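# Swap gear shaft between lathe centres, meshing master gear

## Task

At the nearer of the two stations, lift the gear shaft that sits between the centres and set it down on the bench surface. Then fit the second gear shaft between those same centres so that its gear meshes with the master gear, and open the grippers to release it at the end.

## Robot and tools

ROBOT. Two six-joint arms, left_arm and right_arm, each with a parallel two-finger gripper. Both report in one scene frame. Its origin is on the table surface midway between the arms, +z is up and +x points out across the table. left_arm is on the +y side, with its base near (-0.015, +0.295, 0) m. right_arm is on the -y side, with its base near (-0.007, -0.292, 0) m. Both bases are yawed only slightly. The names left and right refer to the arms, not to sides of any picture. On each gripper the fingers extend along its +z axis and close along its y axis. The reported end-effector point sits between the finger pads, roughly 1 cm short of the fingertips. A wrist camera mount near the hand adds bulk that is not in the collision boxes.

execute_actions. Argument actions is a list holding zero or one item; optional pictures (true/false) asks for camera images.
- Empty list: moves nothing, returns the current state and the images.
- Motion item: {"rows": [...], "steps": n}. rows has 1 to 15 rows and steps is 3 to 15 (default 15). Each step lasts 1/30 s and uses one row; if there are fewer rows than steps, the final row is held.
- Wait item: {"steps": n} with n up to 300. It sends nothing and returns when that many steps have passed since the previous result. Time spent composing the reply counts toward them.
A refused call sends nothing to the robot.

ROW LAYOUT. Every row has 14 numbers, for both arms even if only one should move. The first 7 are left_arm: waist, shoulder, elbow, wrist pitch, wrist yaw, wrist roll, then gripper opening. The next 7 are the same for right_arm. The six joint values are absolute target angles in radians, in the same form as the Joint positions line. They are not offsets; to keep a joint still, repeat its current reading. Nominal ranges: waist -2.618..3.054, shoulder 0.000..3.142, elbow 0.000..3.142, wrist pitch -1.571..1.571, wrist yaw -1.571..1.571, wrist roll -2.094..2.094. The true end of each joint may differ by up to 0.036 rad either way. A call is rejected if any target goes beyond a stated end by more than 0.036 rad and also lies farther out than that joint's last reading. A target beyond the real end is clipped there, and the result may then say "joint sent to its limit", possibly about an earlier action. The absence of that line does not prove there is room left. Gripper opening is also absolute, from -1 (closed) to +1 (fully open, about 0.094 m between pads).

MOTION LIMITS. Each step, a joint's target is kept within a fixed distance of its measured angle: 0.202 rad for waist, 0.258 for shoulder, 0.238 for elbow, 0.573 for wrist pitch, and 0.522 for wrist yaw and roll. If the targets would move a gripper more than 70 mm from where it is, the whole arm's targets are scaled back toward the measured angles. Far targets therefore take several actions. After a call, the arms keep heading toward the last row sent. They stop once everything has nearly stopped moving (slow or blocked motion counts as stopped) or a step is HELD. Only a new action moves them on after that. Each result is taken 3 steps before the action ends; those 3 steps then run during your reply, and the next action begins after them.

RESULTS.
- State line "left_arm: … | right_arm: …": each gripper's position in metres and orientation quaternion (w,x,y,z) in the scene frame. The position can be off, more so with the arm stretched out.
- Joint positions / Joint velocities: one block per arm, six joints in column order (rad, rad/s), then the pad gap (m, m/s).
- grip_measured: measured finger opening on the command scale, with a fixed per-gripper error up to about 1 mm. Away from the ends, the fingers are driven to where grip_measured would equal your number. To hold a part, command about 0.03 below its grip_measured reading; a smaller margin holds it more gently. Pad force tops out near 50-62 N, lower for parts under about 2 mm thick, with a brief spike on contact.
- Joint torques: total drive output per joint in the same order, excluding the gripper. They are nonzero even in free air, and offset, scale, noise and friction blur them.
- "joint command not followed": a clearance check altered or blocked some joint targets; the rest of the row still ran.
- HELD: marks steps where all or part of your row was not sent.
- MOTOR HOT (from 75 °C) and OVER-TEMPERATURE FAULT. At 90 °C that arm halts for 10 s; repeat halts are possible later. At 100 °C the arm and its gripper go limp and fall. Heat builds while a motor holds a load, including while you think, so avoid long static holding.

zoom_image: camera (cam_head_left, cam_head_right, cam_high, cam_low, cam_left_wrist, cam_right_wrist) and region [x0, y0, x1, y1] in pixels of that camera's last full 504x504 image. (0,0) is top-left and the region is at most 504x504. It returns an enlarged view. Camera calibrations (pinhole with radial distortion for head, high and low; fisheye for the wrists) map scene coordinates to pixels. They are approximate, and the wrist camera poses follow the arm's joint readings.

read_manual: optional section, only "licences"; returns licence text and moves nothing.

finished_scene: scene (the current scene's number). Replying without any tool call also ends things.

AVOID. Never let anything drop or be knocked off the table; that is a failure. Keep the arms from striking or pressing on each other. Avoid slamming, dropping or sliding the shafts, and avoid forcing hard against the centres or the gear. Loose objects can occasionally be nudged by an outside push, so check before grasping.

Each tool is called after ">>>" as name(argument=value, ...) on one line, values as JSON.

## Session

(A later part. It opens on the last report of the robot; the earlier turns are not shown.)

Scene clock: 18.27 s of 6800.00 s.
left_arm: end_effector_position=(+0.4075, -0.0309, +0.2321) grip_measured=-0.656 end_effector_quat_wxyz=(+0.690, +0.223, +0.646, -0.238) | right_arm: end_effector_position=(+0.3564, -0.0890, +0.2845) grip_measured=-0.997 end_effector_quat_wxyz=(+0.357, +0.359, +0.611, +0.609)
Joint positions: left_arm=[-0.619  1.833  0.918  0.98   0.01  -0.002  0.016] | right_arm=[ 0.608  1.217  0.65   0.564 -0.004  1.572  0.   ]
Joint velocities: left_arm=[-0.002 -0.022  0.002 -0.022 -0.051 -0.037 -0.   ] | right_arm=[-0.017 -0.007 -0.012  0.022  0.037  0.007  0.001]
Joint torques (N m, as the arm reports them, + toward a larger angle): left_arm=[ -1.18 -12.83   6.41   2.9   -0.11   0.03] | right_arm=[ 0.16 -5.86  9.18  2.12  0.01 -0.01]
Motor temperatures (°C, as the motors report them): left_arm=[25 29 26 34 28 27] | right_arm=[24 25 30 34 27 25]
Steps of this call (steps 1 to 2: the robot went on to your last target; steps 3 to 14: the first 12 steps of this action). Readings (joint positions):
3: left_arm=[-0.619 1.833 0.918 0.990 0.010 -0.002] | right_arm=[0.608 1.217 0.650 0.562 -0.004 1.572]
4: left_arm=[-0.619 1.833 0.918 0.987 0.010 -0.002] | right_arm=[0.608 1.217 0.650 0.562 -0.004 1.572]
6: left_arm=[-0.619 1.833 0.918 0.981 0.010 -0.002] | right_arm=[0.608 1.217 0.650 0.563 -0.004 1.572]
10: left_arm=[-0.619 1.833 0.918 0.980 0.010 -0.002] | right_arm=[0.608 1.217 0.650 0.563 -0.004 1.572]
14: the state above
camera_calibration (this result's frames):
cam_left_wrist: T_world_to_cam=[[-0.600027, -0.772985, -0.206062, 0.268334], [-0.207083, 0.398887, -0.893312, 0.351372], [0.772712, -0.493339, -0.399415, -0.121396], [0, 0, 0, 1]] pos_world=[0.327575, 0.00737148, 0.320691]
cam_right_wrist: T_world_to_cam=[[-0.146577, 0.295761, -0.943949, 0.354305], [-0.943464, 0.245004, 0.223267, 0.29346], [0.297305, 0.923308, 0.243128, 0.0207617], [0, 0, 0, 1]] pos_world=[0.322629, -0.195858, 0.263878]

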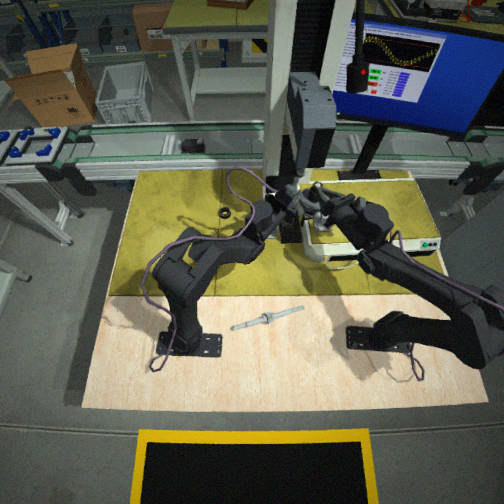

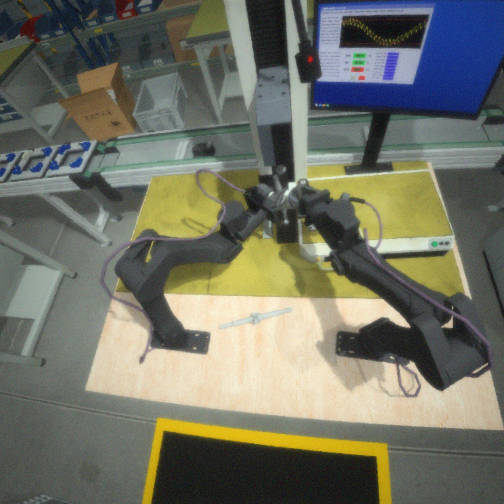

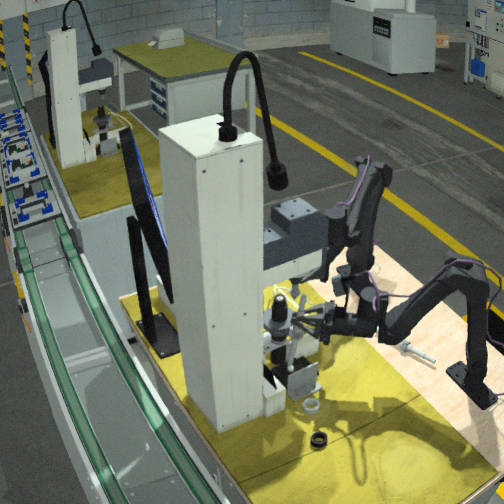

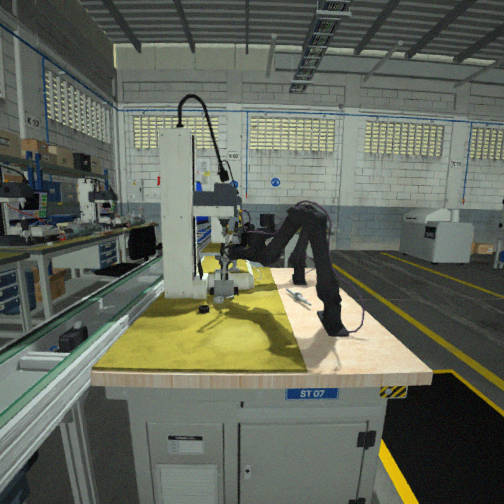

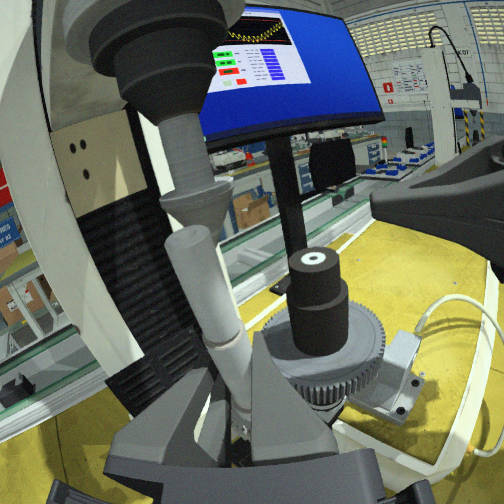

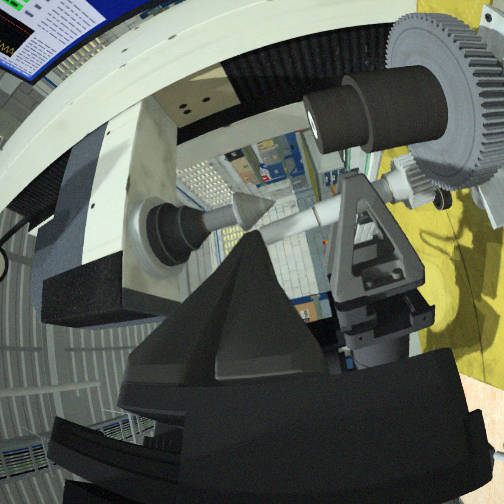

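Touching on the rim; press and pull back slightly.

>>> execute_actions(actions=[{"rows":[[-0.632,1.80,0.895,0.95,0,0,-1,0.61,1.2,0.66,0.58,0,1.57,-1]]}])

>>> execute_actions(actions=[{"rows":[[-0.66,1.81,0.96,0.88,0.06,0.06,-1,0.63,1.2,0.66,0.58,0,1.57,-1]]}])

>>> execute_actions(actions=[{"rows":[[-0.66,1.845,1.065,0.74,0.06,0.06,-1,0.63,1.2,0.66,0.58,0,1.57,-1]]}])

>>> execute_actions(actions=[{"rows":[[-0.63,1.835,1.045,0.75,0,0,-1,0.63,1.39,0.765,0.64,0,1.57,-1]]}], pictures=true)

>>> zoom_image(camera="cam_high", region=[240,270,370,400])

Scene clock: 18.77 s of 6800.00 s.
left_arm: end_effector_position=(+0.4068, -0.0303, +0.2301) grip_measured=-0.656 end_effector_quat_wxyz=(+0.687, +0.223, +0.649, -0.237) | right_arm: end_effector_position=(+0.3564, -0.0890, +0.2845) grip_measured=-0.997 end_effector_quat_wxyz=(+0.357, +0.359, +0.611, +0.609)
Joint positions: left_arm=[-0.619  1.831  0.913  0.975  0.01  -0.002  0.016] | right_arm=[ 0.608  1.217  0.65   0.564 -0.004  1.572  0.   ]
Joint velocities: left_arm=[-0.002 -0.027  0.007  0.037 -0.051  0.037  0.001] | right_arm=[ 0.002  0.012 -0.002 -0.007 -0.037 -0.007 -0.   ]
Joint torques (N m, as the arm reports them, + toward a larger angle): left_arm=[ -1.17 -13.44   4.51   1.79  -0.11   0.04] | right_arm=[ 0.18 -5.88  9.18  2.13  0.01 -0.01]
Motor temperatures (°C, as the motors report them): left_arm=[25 29 26 34 28 27] | right_arm=[24 25 30 35 27 25]
Steps of this call (steps 1 to 3: the last 3 steps of your previous action; steps 4 to 15: the first 12 steps of this action). Readings (joint positions):
4: left_arm=[-0.619 1.833 0.916 0.975 0.010 -0.002] | right_arm=[0.608 1.217 0.650 0.564 -0.004 1.572]
5: left_arm=[-0.619 1.832 0.915 0.975 0.010 -0.002] | right_arm=[0.608 1.217 0.650 0.564 -0.004 1.572]
7: left_arm=[-0.619 1.831 0.913 0.975 0.010 -0.002] | right_arm=[0.608 1.217 0.650 0.564 -0.004 1.572]
11: left_arm=[-0.619 1.831 0.913 0.975 0.010 -0.002] | right_arm=[0.608 1.217 0.650 0.564 -0.004 1.572]
15: the state above

Scene clock: 19.27 s of 6800.00 s.
left_arm: end_effector_position=(+0.4020, -0.0408, +0.2245) grip_measured=-0.657 end_effector_quat_wxyz=(+0.678, +0.251, +0.652, -0.227) | right_arm: end_effector_position=(+0.3541, -0.0849, +0.2845) grip_measured=-0.997 end_effector_quat_wxyz=(+0.354, +0.356, +0.612, +0.611)
Joint positions: left_arm=[-0.638  1.831  0.929  0.925  0.018  0.043  0.016] | right_arm=[ 0.62   1.217  0.65   0.564 -0.003  1.572  0.   ]
Joint velocities: left_arm=[-0.002 -0.012 -0.012 -0.007  0.051 -0.037 -0.   ] | right_arm=[-0.007 -0.002  0.022 -0.051  0.037 -0.066  0.   ]
Joint torques (N m, as the arm reports them, + toward a larger angle): left_arm=[ -2.03 -12.65   7.72   1.58   0.41   0.19] | right_arm=[ 0.9  -5.87  9.18  2.13  0.    0.  ]
Motor temperatures (°C, as the motors report them): left_arm=[25 29 26 34 28 27] | right_arm=[24 25 30 35 27 25]
Steps of this call (steps 1 to 3: the last 3 steps of your previous action; steps 4 to 15: the first 12 steps of this action). Readings (joint positions):
4: left_arm=[-0.621 1.831 0.916 0.969 0.012 0.005] | right_arm=[0.609 1.217 0.650 0.564 -0.003 1.572]
5: left_arm=[-0.626 1.831 0.923 0.958 0.015 0.016] | right_arm=[0.612 1.217 0.650 0.564 -0.003 1.572]
7: left_arm=[-0.635 1.831 0.929 0.933 0.017 0.032] | right_arm=[0.618 1.217 0.650 0.564 -0.003 1.572]
11: left_arm=[-0.638 1.831 0.929 0.925 0.018 0.043] | right_arm=[0.620 1.217 0.650 0.564 -0.003 1.572]
15: the state above

Scene clock: 19.77 s of 6800.00 s.
left_arm: end_effector_position=(+0.4113, -0.0510, +0.2248) grip_measured=-0.657 end_effector_quat_wxyz=(+0.655, +0.264, +0.673, -0.219) | right_arm: end_effector_position=(+0.3541, -0.0849, +0.2845) grip_measured=-0.997 end_effector_quat_wxyz=(+0.354, +0.356, +0.612, +0.611)
Joint positions: left_arm=[-0.641  1.835  1.021  0.768  0.02   0.052  0.016] | right_arm=[ 0.62   1.217  0.65   0.564 -0.003  1.572  0.   ]
Joint velocities: left_arm=[ 0.002 -0.002 -0.002  0.007 -0.022 -0.037 -0.   ] | right_arm=[-0.002 -0.012 -0.017 -0.066  0.007 -0.007  0.001]
Joint torques (N m, as the arm reports them, + toward a larger angle): left_arm=[ -1.79 -10.37   8.78   1.8    0.39   0.1 ] | right_arm=[ 0.92 -5.87  9.18  2.13  0.   -0.01]
Motor temperatures (°C, as the motors report them): left_arm=[25 29 26 34 28 27] | right_arm=[24 25 30 35 27 25]
Steps of this call (steps 1 to 3: the last 3 steps of your previous action; steps 4 to 15: the first 12 steps of this action). Readings (joint positions):
4: left_arm=[-0.638 1.831 0.942 0.908 0.017 0.043] | right_arm=[0.620 1.217 0.650 0.564 -0.003 1.572]
5: left_arm=[-0.638 1.833 0.969 0.864 0.017 0.043] | right_arm=[0.620 1.217 0.650 0.564 -0.003 1.572]
7: left_arm=[-0.641 1.835 1.005 0.802 0.022 0.051] | right_arm=[0.620 1.217 0.650 0.564 -0.003 1.572]
11: left_arm=[-0.641 1.835 1.021 0.768 0.020 0.052] | right_arm=[0.620 1.217 0.650 0.564 -0.003 1.572]
15: the state above

Scene clock: 20.27 s of 6800.00 s.
left_arm: end_effector_position=(+0.4120, -0.0502, +0.2248) grip_measured=-0.657 end_effector_quat_wxyz=(+0.654, +0.260, +0.675, -0.221) | right_arm: end_effector_position=(+0.3874, -0.0661, +0.2698) grip_measured=-0.997 end_effector_quat_wxyz=(+0.349, +0.361, +0.621, +0.602)
Joint positions: left_arm=[-0.639  1.835  1.021  0.768  0.018  0.042  0.016] | right_arm=[ 0.62   1.399  0.746  0.621 -0.002  1.572  0.   ]
Joint velocities: left_arm=[-0.012  0.002  0.007  0.037 -0.066 -0.007 -0.001] | right_arm=[-0.007 -0.007 -0.002  0.051  0.037  0.037  0.   ]
Joint torques (N m, as the arm reports them, + toward a larger angle): left_arm=[  0.84 -11.23   7.53   1.9   -0.19  -0.39] | right_arm=[ 0.94 -6.58  9.76  2.11 -0.03 -0.01]
Motor temperatures (°C, as the motors report them): left_arm=[25 29 26 34 28 27] | right_arm=[24 25 30 35 27 25]
Steps of this call (steps 1 to 3: the last 3 steps of your previous action; steps 4 to 15: the first 12 steps of this action). Readings (joint positions):
4: left_arm=[-0.639 1.835 1.021 0.768 0.018 0.047] | right_arm=[0.620 1.238 0.661 0.571 -0.002 1.572]
5: left_arm=[-0.639 1.835 1.021 0.768 0.018 0.044] | right_arm=[0.620 1.283 0.694 0.589 -0.002 1.572]
7: left_arm=[-0.639 1.835 1.021 0.768 0.018 0.043] | right_arm=[0.620 1.364 0.742 0.612 -0.002 1.572]
11: left_arm=[-0.639 1.835 1.021 0.768 0.018 0.042] | right_arm=[0.620 1.399 0.746 0.613 -0.002 1.572]
15: the state above
camera_calibration (this result's frames):
cam_left_wrist: T_world_to_cam=[[-0.634944, -0.732186, -0.246475, 0.280111], [-0.246663, 0.49447, -0.833461, 0.361136], [0.732123, -0.468404, -0.494564, -0.0979048], [0, 0, 0, 1]] pos_world=[0.338612, -0.0193366, 0.321613]
cam_right_wrist: T_world_to_cam=[[-0.172663, 0.281108, -0.944016, 0.347355], [-0.940127, 0.238891, 0.243088, 0.313302], [0.293851, 0.929467, 0.22303, 0.00116351], [0, 0, 0, 1]] pos_world=[0.354177, -0.173571, 0.251489]

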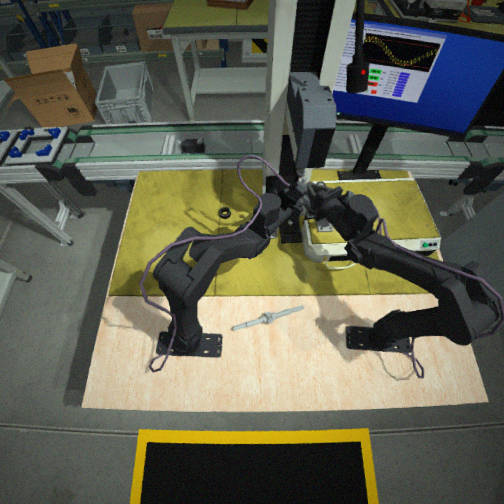

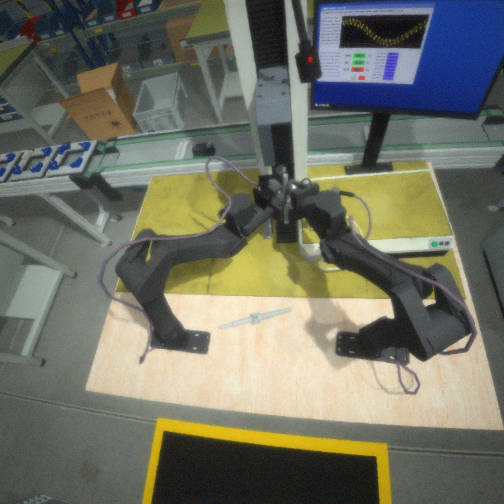

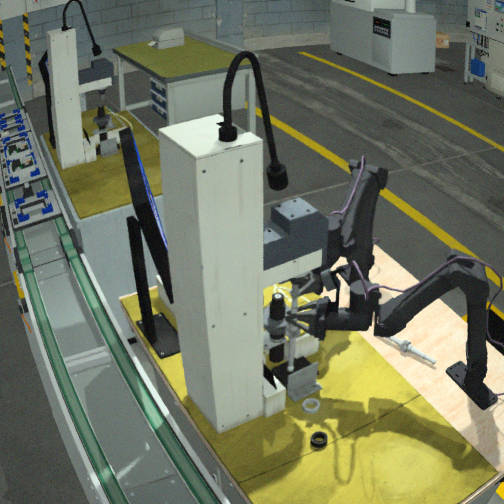

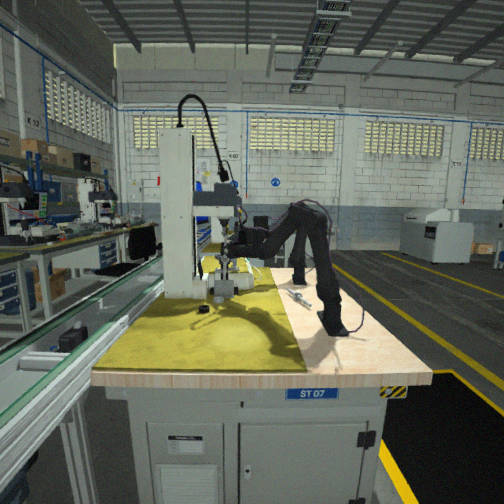

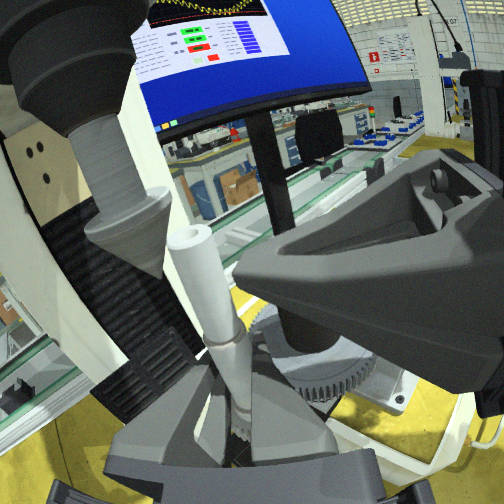

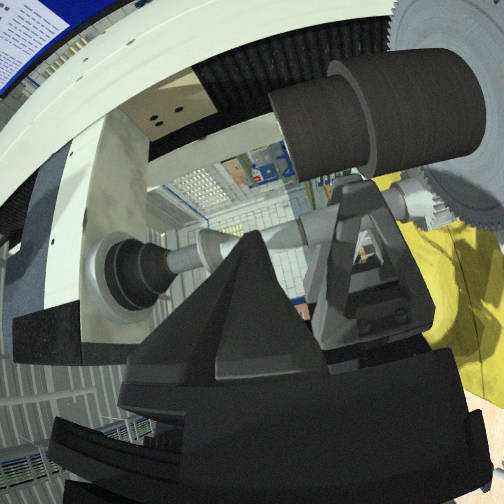

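Region (240, 270, 370, 400) of cam_high's 504x504 image, scaled by 3.877, with more detail than that image has.

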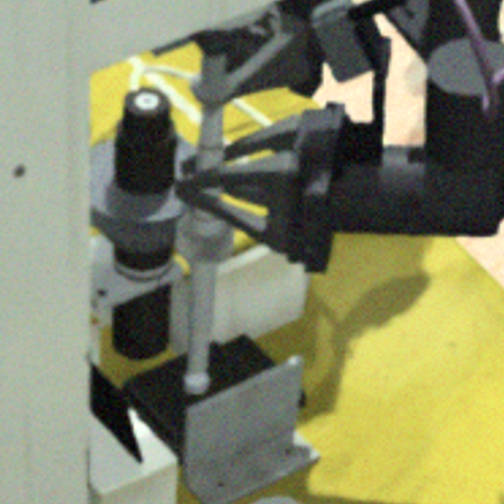

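Seated. Right q1 needs ~0.634.

>>> execute_actions(actions=[{"rows":[[-0.63,1.835,1.045,0.75,0,0,-1,0.646,1.39,0.765,0.64,0,1.57,-1]]}])

>>> execute_actions(actions=[{"rows":[[-0.63,1.835,1.045,0.75,0,0,-1,0.64,1.44,0.81,0.64,0,1.57,-1]]}])

>>> execute_actions(actions=[{"rows":[[-0.63,1.835,1.045,0.75,0,0,-1,0.64,1.465,0.835,0.64,0,1.57,-1]]}], pictures=true)

Scene clock: 20.77 s of 6800.00 s.
left_arm: end_effector_position=(+0.4120, -0.0502, +0.2248) grip_measured=-0.657 end_effector_quat_wxyz=(+0.654, +0.260, +0.675, -0.221) | right_arm: end_effector_position=(+0.3836, -0.0596, +0.2704) grip_measured=-0.997 end_effector_quat_wxyz=(+0.344, +0.355, +0.623, +0.606)
Joint positions: left_arm=[-0.639  1.835  1.021  0.768  0.018  0.042  0.016] | right_arm=[ 0.637  1.399  0.746  0.623 -0.001  1.572  0.   ]
Joint velocities: left_arm=[-0.012  0.002 -0.002  0.007  0.007  0.051  0.001] | right_arm=[ 0.012  0.007 -0.007  0.037 -0.007  0.022  0.   ]
Joint torques (N m, as the arm reports them, + toward a larger angle): left_arm=[  0.8  -11.22   7.52   1.9   -0.2   -0.39] | right_arm=[ 0.85 -6.58  9.79  2.14 -0.03  0.  ]
Motor temperatures (°C, as the motors report them): left_arm=[25 29 26 34 28 27] | right_arm=[24 25 30 35 27 25]
Steps of this call (steps 1 to 3: the last 3 steps of your previous action; steps 4 to 15: the first 12 steps of this action). Readings (joint positions):
4: left_arm=[-0.639 1.835 1.021 0.768 0.018 0.042] | right_arm=[0.622 1.399 0.746 0.623 -0.001 1.572]
5: left_arm=[-0.639 1.835 1.021 0.768 0.018 0.042] | right_arm=[0.625 1.399 0.746 0.623 -0.001 1.572]
7: left_arm=[-0.639 1.835 1.021 0.768 0.018 0.042] | right_arm=[0.633 1.399 0.746 0.623 -0.001 1.572]
11: left_arm=[-0.639 1.835 1.021 0.768 0.018 0.042] | right_arm=[0.637 1.399 0.746 0.623 -0.001 1.572]
15: the state above

Scene clock: 21.27 s of 6800.00 s.
left_arm: end_effector_position=(+0.4132, -0.0496, +0.2254) grip_measured=-0.657 end_effector_quat_wxyz=(+0.654, +0.256, +0.677, -0.221) | right_arm: end_effector_position=(+0.3869, -0.0586, +0.2709) grip_measured=-0.997 end_effector_quat_wxyz=(+0.346, +0.357, +0.622, +0.605)
Joint positions: left_arm=[-0.639  1.835  1.025  0.761  0.013  0.037  0.016] | right_arm=[0.637 1.412 0.759 0.623 0.003 1.572 0.   ]
Joint velocities: left_arm=[-0.032  0.002 -0.002  0.022  0.022 -0.037  0.001] | right_arm=[ 0.012 -0.007  0.012 -0.022  0.007  0.081 -0.   ]
Joint torques (N m, as the arm reports them, + toward a larger angle): left_arm=[  0.79 -11.25   7.25   1.98  -0.14  -0.33] | right_arm=[ 0.29 -3.61 12.48  2.14 -0.07 -0.01]
Motor temperatures (°C, as the motors report them): left_arm=[25 29 26 34 28 27] | right_arm=[24 25 30 35 27 25]
Steps of this call (steps 1 to 3: the last 3 steps of your previous action; steps 4 to 15: the first 12 steps of this action). Readings (joint positions):
4: left_arm=[-0.639 1.835 1.021 0.768 0.018 0.042] | right_arm=[0.637 1.403 0.751 0.623 -0.001 1.572]
5: left_arm=[-0.639 1.835 1.022 0.768 0.015 0.040] | right_arm=[0.637 1.409 0.757 0.623 0.001 1.572]
7: left_arm=[-0.639 1.835 1.025 0.762 0.013 0.037] | right_arm=[0.637 1.412 0.759 0.623 0.003 1.572]
11: left_arm=[-0.639 1.835 1.025 0.761 0.013 0.037] | right_arm=[0.637 1.412 0.759 0.623 0.003 1.572]
15: the state above

Scene clock: 21.77 s of 6800.00 s.
left_arm: end_effector_position=(+0.4161, -0.0479, +0.2255) grip_measured=-0.657 end_effector_quat_wxyz=(+0.653, +0.246, +0.681, -0.222) | right_arm: end_effector_position=(+0.3913, -0.0563, +0.2715) grip_measured=-0.997 end_effector_quat_wxyz=(+0.346, +0.357, +0.622, +0.604)
Joint positions: left_arm=[-0.637  1.838  1.031  0.757  0.002  0.02   0.016] | right_arm=[0.637 1.43  0.778 0.622 0.005 1.572 0.   ]
Joint velocities: left_arm=[-0.002  0.017 -0.002 -0.007  0.051 -0.022 -0.   ] | right_arm=[-0.002 -0.012 -0.007  0.066  0.022 -0.11   0.   ]
Joint torques (N m, as the arm reports them, + toward a larger angle): left_arm=[  0.55 -11.57   6.88   2.01  -0.03  -0.17] | right_arm=[ 0.29 -3.3  13.01  2.15 -0.08  0.  ]
Motor temperatures (°C, as the motors report them): left_arm=[25 29 26 34 28 27] | right_arm=[24 25 30 35 27 25]
Steps of this call (steps 1 to 3: the last 3 steps of your previous action; steps 4 to 15: the first 12 steps of this action). Readings (joint positions):
4: left_arm=[-0.639 1.835 1.025 0.761 0.012 0.036] | right_arm=[0.637 1.414 0.762 0.623 0.003 1.572]
5: left_arm=[-0.639 1.836 1.027 0.760 0.008 0.033] | right_arm=[0.637 1.419 0.767 0.622 0.004 1.572]
7: left_arm=[-0.637 1.838 1.030 0.758 0.004 0.025] | right_arm=[0.637 1.428 0.776 0.622 0.005 1.572]
11: left_arm=[-0.637 1.838 1.031 0.757 0.002 0.020] | right_arm=[0.637 1.430 0.778 0.622 0.005 1.572]
15: the state above
camera_calibration (this result's frames):
cam_left_wrist: T_world_to_cam=[[-0.624116, -0.748146, -0.225292, 0.274484], [-0.269705, 0.476907, -0.836552, 0.371021], [0.733306, -0.461343, -0.499425, -0.0985974], [0, 0, 0, 1]] pos_world=[0.343678, -0.0170763, 0.322976]
cam_right_wrist: T_world_to_cam=[[-0.174212, 0.279881, -0.944096, 0.347412], [-0.942882, 0.229047, 0.24189, 0.315028], [0.283942, 0.932311, 0.223992, -0.00567689], [0, 0, 0, 1]] pos_world=[0.359169, -0.164097, 0.25306]

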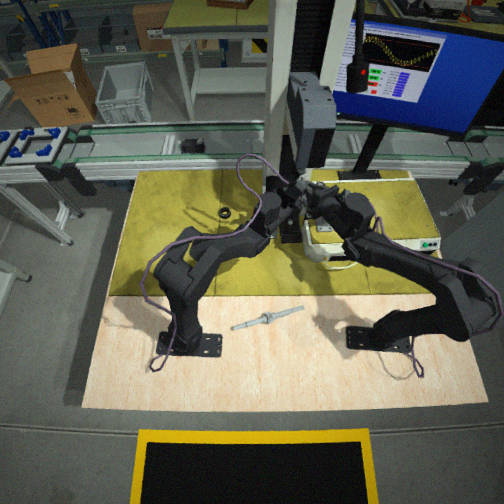

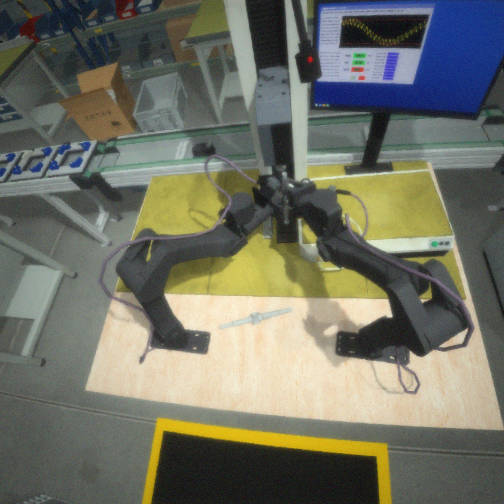

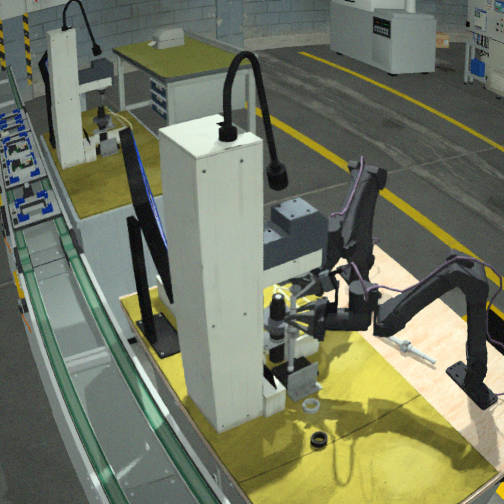

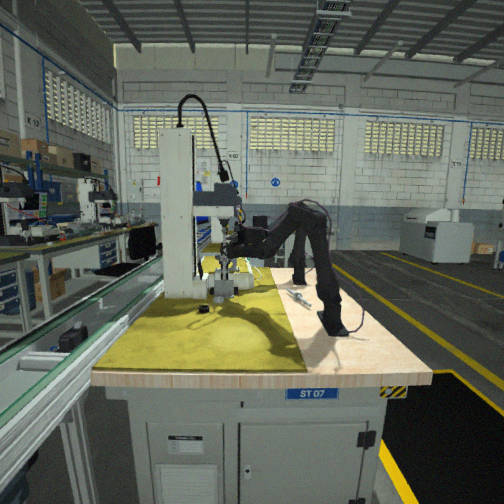

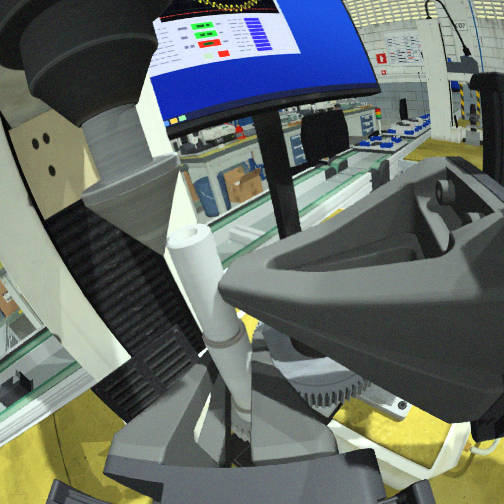

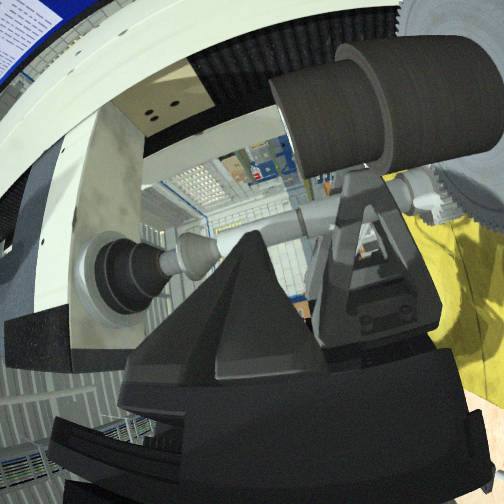

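Drifting outward slightly; hold left back a bit.

>>> execute_actions(actions=[{"rows":[[-0.63,1.825,1.01,0.775,0,0,-1,0.64,1.476,0.846,0.64,0,1.57,-1]]}], pictures=true)

Scene clock: 22.27 s of 6800.00 s.
left_arm: end_effector_position=(+0.4191, -0.0414, +0.2252) grip_measured=-0.657 end_effector_quat_wxyz=(+0.653, +0.227, +0.686, -0.226) | right_arm: end_effector_position=(+0.3965, -0.0505, +0.2725) grip_measured=-0.997 end_effector_quat_wxyz=(+0.342, +0.354, +0.624, +0.607)
Joint positions: left_arm=[-0.629  1.836  1.021  0.771 -0.012 -0.014  0.016] | right_arm=[ 0.637  1.458  0.806  0.622 -0.006  1.573  0.   ]
Joint velocities: left_arm=[ 0.002 -0.007 -0.007 -0.037 -0.066 -0.022  0.   ] | right_arm=[ 0.017 -0.002  0.007 -0.022 -0.066  0.037  0.   ]
Joint torques (N m, as the arm reports them, + toward a larger angle): left_arm=[ -0.14 -12.21   5.34   2.13   0.1    0.16] | right_arm=[ 0.17 -4.99 11.5   2.14  0.04 -0.01]
Motor temperatures (°C, as the motors report them): left_arm=[25 29 26 35 28 27] | right_arm=[24 25 30 35 27 25]
Steps of this call (steps 1 to 3: the last 3 steps of your previous action; steps 4 to 15: the first 12 steps of this action). Readings (joint positions):
4: left_arm=[-0.637 1.838 1.031 0.757 0.001 0.019] | right_arm=[0.637 1.431 0.779 0.622 0.005 1.572]
5: left_arm=[-0.637 1.838 1.031 0.757 -0.000 0.018] | right_arm=[0.637 1.433 0.781 0.622 0.005 1.572]
7: left_arm=[-0.636 1.839 1.031 0.758 -0.005 0.013] | right_arm=[0.637 1.440 0.787 0.622 0.004 1.572]
11: left_arm=[-0.629 1.836 1.021 0.771 -0.012 -0.013] | right_arm=[0.637 1.458 0.806 0.622 -0.006 1.573]
15: the state above
camera_calibration (this result's frames):
cam_left_wrist: T_world_to_cam=[[-0.609181, -0.769217, -0.192881, 0.266747], [-0.294235, 0.445094, -0.845764, 0.37952], [0.736426, -0.458471, -0.497474, -0.0996085], [0, 0, 0, 1]] pos_world=[0.34752, -0.00940318, 0.322882]
cam_right_wrist: T_world_to_cam=[[-0.177852, 0.278382, -0.94386, 0.348973], [-0.945432, 0.217748, 0.242371, 0.318672], [0.272995, 0.935462, 0.224464, -0.00841037], [0, 0, 0, 1]] pos_world=[0.365644, -0.158671, 0.254033]

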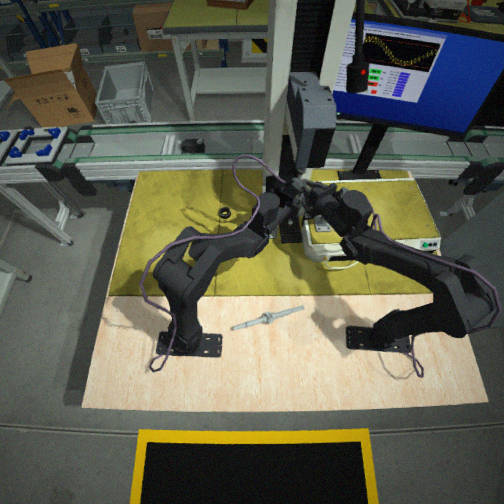

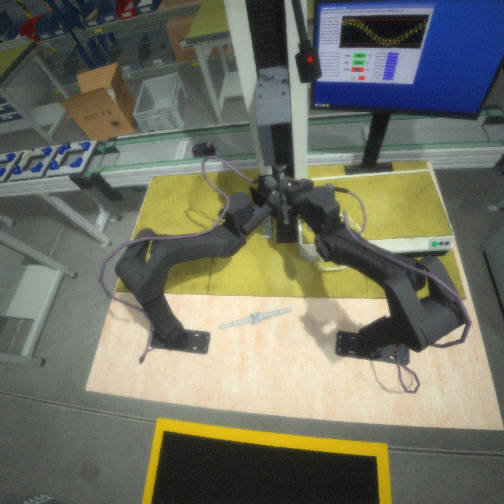

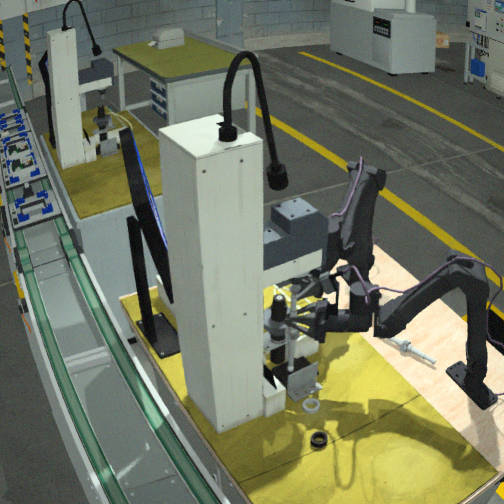

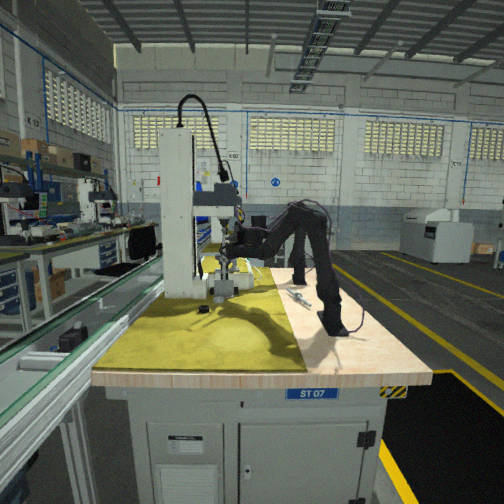

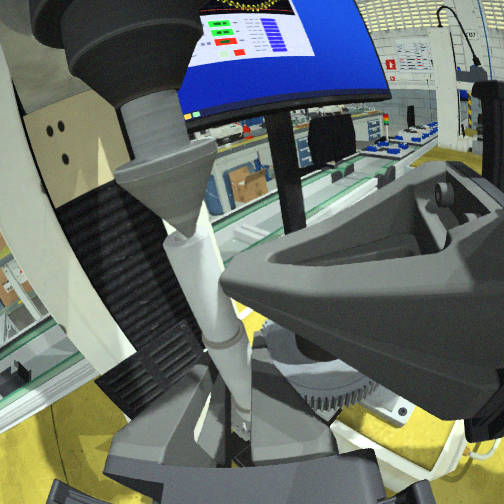

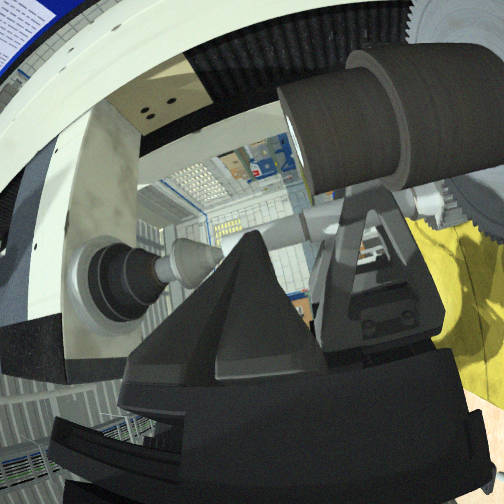

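>>> execute_actions(actions=[{"rows":[[-0.63,1.836,1.02,0.77,0,0,-0.2,0.64,1.22,0.67,0.58,0,1.57,-1]]}])

>>> execute_actions(actions=[{"rows":[[-0.625,1.58,0.76,0.8,0,0,-0.2,0.64,1.22,0.67,0.58,0,1.57,-1]]}], pictures=true)

Scene clock: 22.77 s of 6800.00 s.
left_arm: end_effector_position=(+0.4189, -0.0417, +0.2252) grip_measured=-0.201 end_effector_quat_wxyz=(+0.654, +0.230, +0.685, -0.224) | right_arm: end_effector_position=(+0.3519, -0.0773, +0.3021) grip_measured=-0.997 end_effector_quat_wxyz=(+0.356, +0.341, +0.600, +0.630)
Joint positions: left_arm=[-0.629  1.836  1.021  0.771 -0.011 -0.007  0.038] | right_arm=[ 0.637  1.22   0.673  0.595 -0.005  1.573  0.   ]
Joint velocities: left_arm=[-0.022  0.002 -0.002 -0.022  0.037 -0.037 -0.   ] | right_arm=[-0.007  0.002 -0.022  0.022  0.007 -0.066 -0.001]
Joint torques (N m, as the arm reports them, + toward a larger angle): left_arm=[ -0.2  -11.2    5.96   2.1    0.1    0.07] | right_arm=[ 0.21 -4.46  8.17  1.88  0.02 -0.01]
Motor temperatures (°C, as the motors report them): left_arm=[25 30 26 35 28 27] | right_arm=[24 25 30 35 27 25]
Steps of this call (steps 1 to 3: the last 3 steps of your previous action; steps 4 to 15: the first 12 steps of this action). Readings (joint positions):
4: left_arm=[-0.629 1.836 1.021 0.771 -0.012 -0.013] | right_arm=[0.637 1.432 0.788 0.618 -0.006 1.573]
5: left_arm=[-0.629 1.836 1.021 0.771 -0.011 -0.012] | right_arm=[0.637 1.374 0.741 0.603 -0.006 1.573]
7: left_arm=[-0.629 1.836 1.021 0.771 -0.011 -0.010] | right_arm=[0.637 1.265 0.678 0.589 -0.005 1.573]
11: left_arm=[-0.629 1.836 1.021 0.771 -0.011 -0.008] | right_arm=[0.637 1.220 0.673 0.601 -0.005 1.573]
15: the state above

Scene clock: 23.27 s of 6800.00 s.
left_arm: end_effector_position=(+0.3677, -0.0016, +0.2360) grip_measured=-0.201 end_effector_quat_wxyz=(+0.660, +0.228, +0.679, -0.226) | right_arm: end_effector_position=(+0.3519, -0.0773, +0.3020) grip_measured=-0.997 end_effector_quat_wxyz=(+0.356, +0.341, +0.600, +0.630)
Joint positions: left_arm=[-0.629  1.592  0.765  0.8   -0.011 -0.006  0.038] | right_arm=[ 0.637  1.22   0.673  0.595 -0.005  1.573  0.   ]
Joint velocities: left_arm=[ 0.002 -0.022 -0.002  0.037 -0.037  0.007 -0.   ] | right_arm=[-0.017  0.012  0.002  0.022 -0.022  0.022 -0.001]
Joint torques (N m, as the arm reports them, + toward a larger angle): left_arm=[ 0.33 -9.4   5.7   2.1   0.08  0.08] | right_arm=[ 0.23 -4.55  8.25  1.88  0.02 -0.01]
Motor temperatures (°C, as the motors report them): left_arm=[25 30 26 35 28 27] | right_arm=[24 25 30 35 27 25]
Steps of this call (steps 1 to 3: the last 3 steps of your previous action; steps 4 to 15: the first 12 steps of this action). Readings (joint positions):
4: left_arm=[-0.629 1.812 0.990 0.777 -0.011 -0.006] | right_arm=[0.637 1.220 0.673 0.595 -0.005 1.573]
5: left_arm=[-0.629 1.752 0.913 0.777 -0.011 -0.006] | right_arm=[0.637 1.220 0.673 0.595 -0.005 1.573]
7: left_arm=[-0.629 1.638 0.791 0.777 -0.011 -0.006] | right_arm=[0.637 1.220 0.673 0.595 -0.005 1.573]
11: left_arm=[-0.629 1.592 0.765 0.798 -0.011 -0.006] | right_arm=[0.637 1.220 0.673 0.595 -0.005 1.573]
15: the state above
camera_calibration (this result's frames):
cam_left_wrist: T_world_to_cam=[[-0.607317, -0.768679, -0.200747, 0.269314], [-0.277944, 0.442292, -0.852716, 0.351495], [0.744254, -0.462072, -0.482261, -0.0445792], [0, 0, 0, 1]] pos_world=[0.294433, 0.030954, 0.332291]
cam_right_wrist: T_world_to_cam=[[-0.114556, 0.315852, -0.941868, 0.356354], [-0.959426, 0.210715, 0.187353, 0.296177], [0.257641, 0.925115, 0.278898, 0.0103171], [0, 0, 0, 1]] pos_world=[0.322324, -0.184508, 0.277271]

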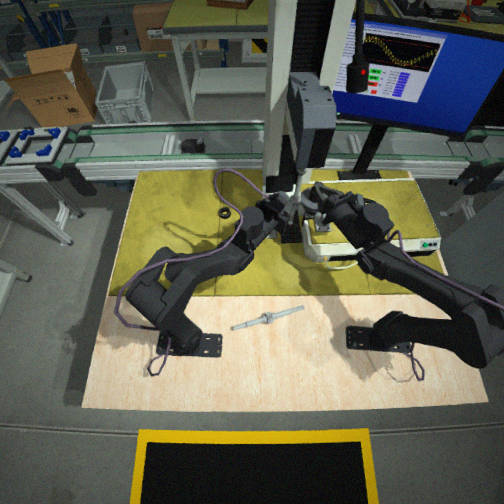

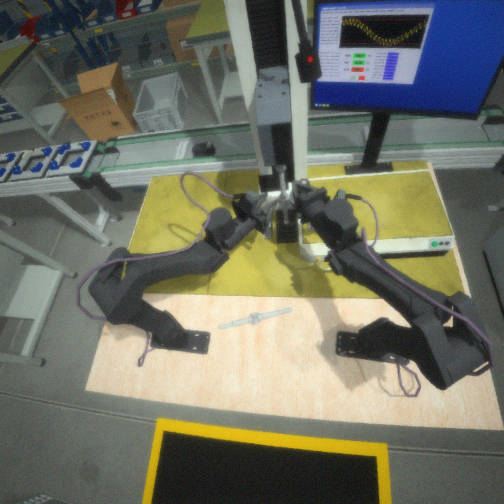

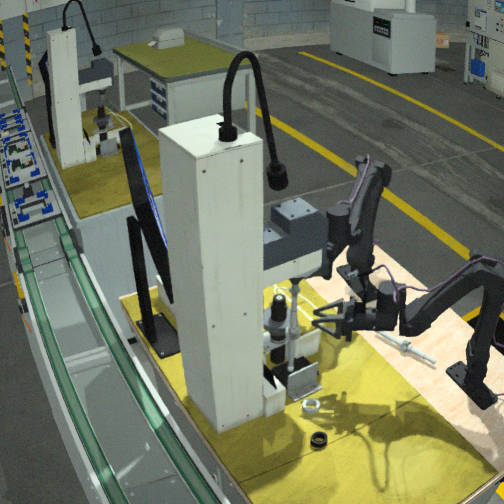

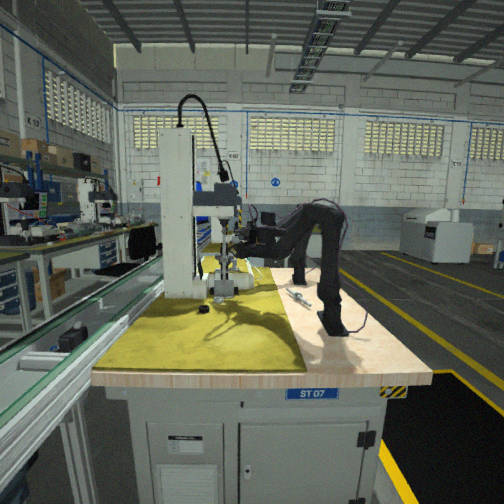

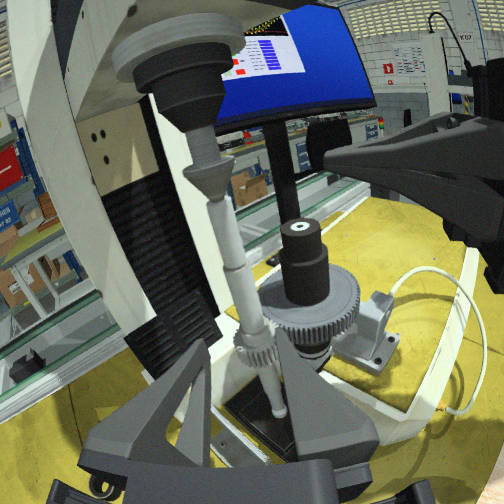

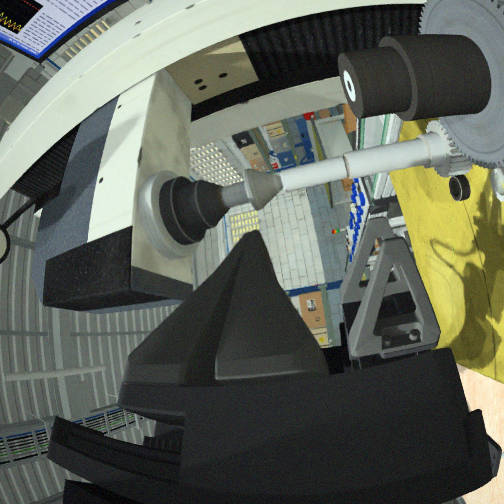

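>>> finished_scene(scene=2)

The scene is finished: the task was done.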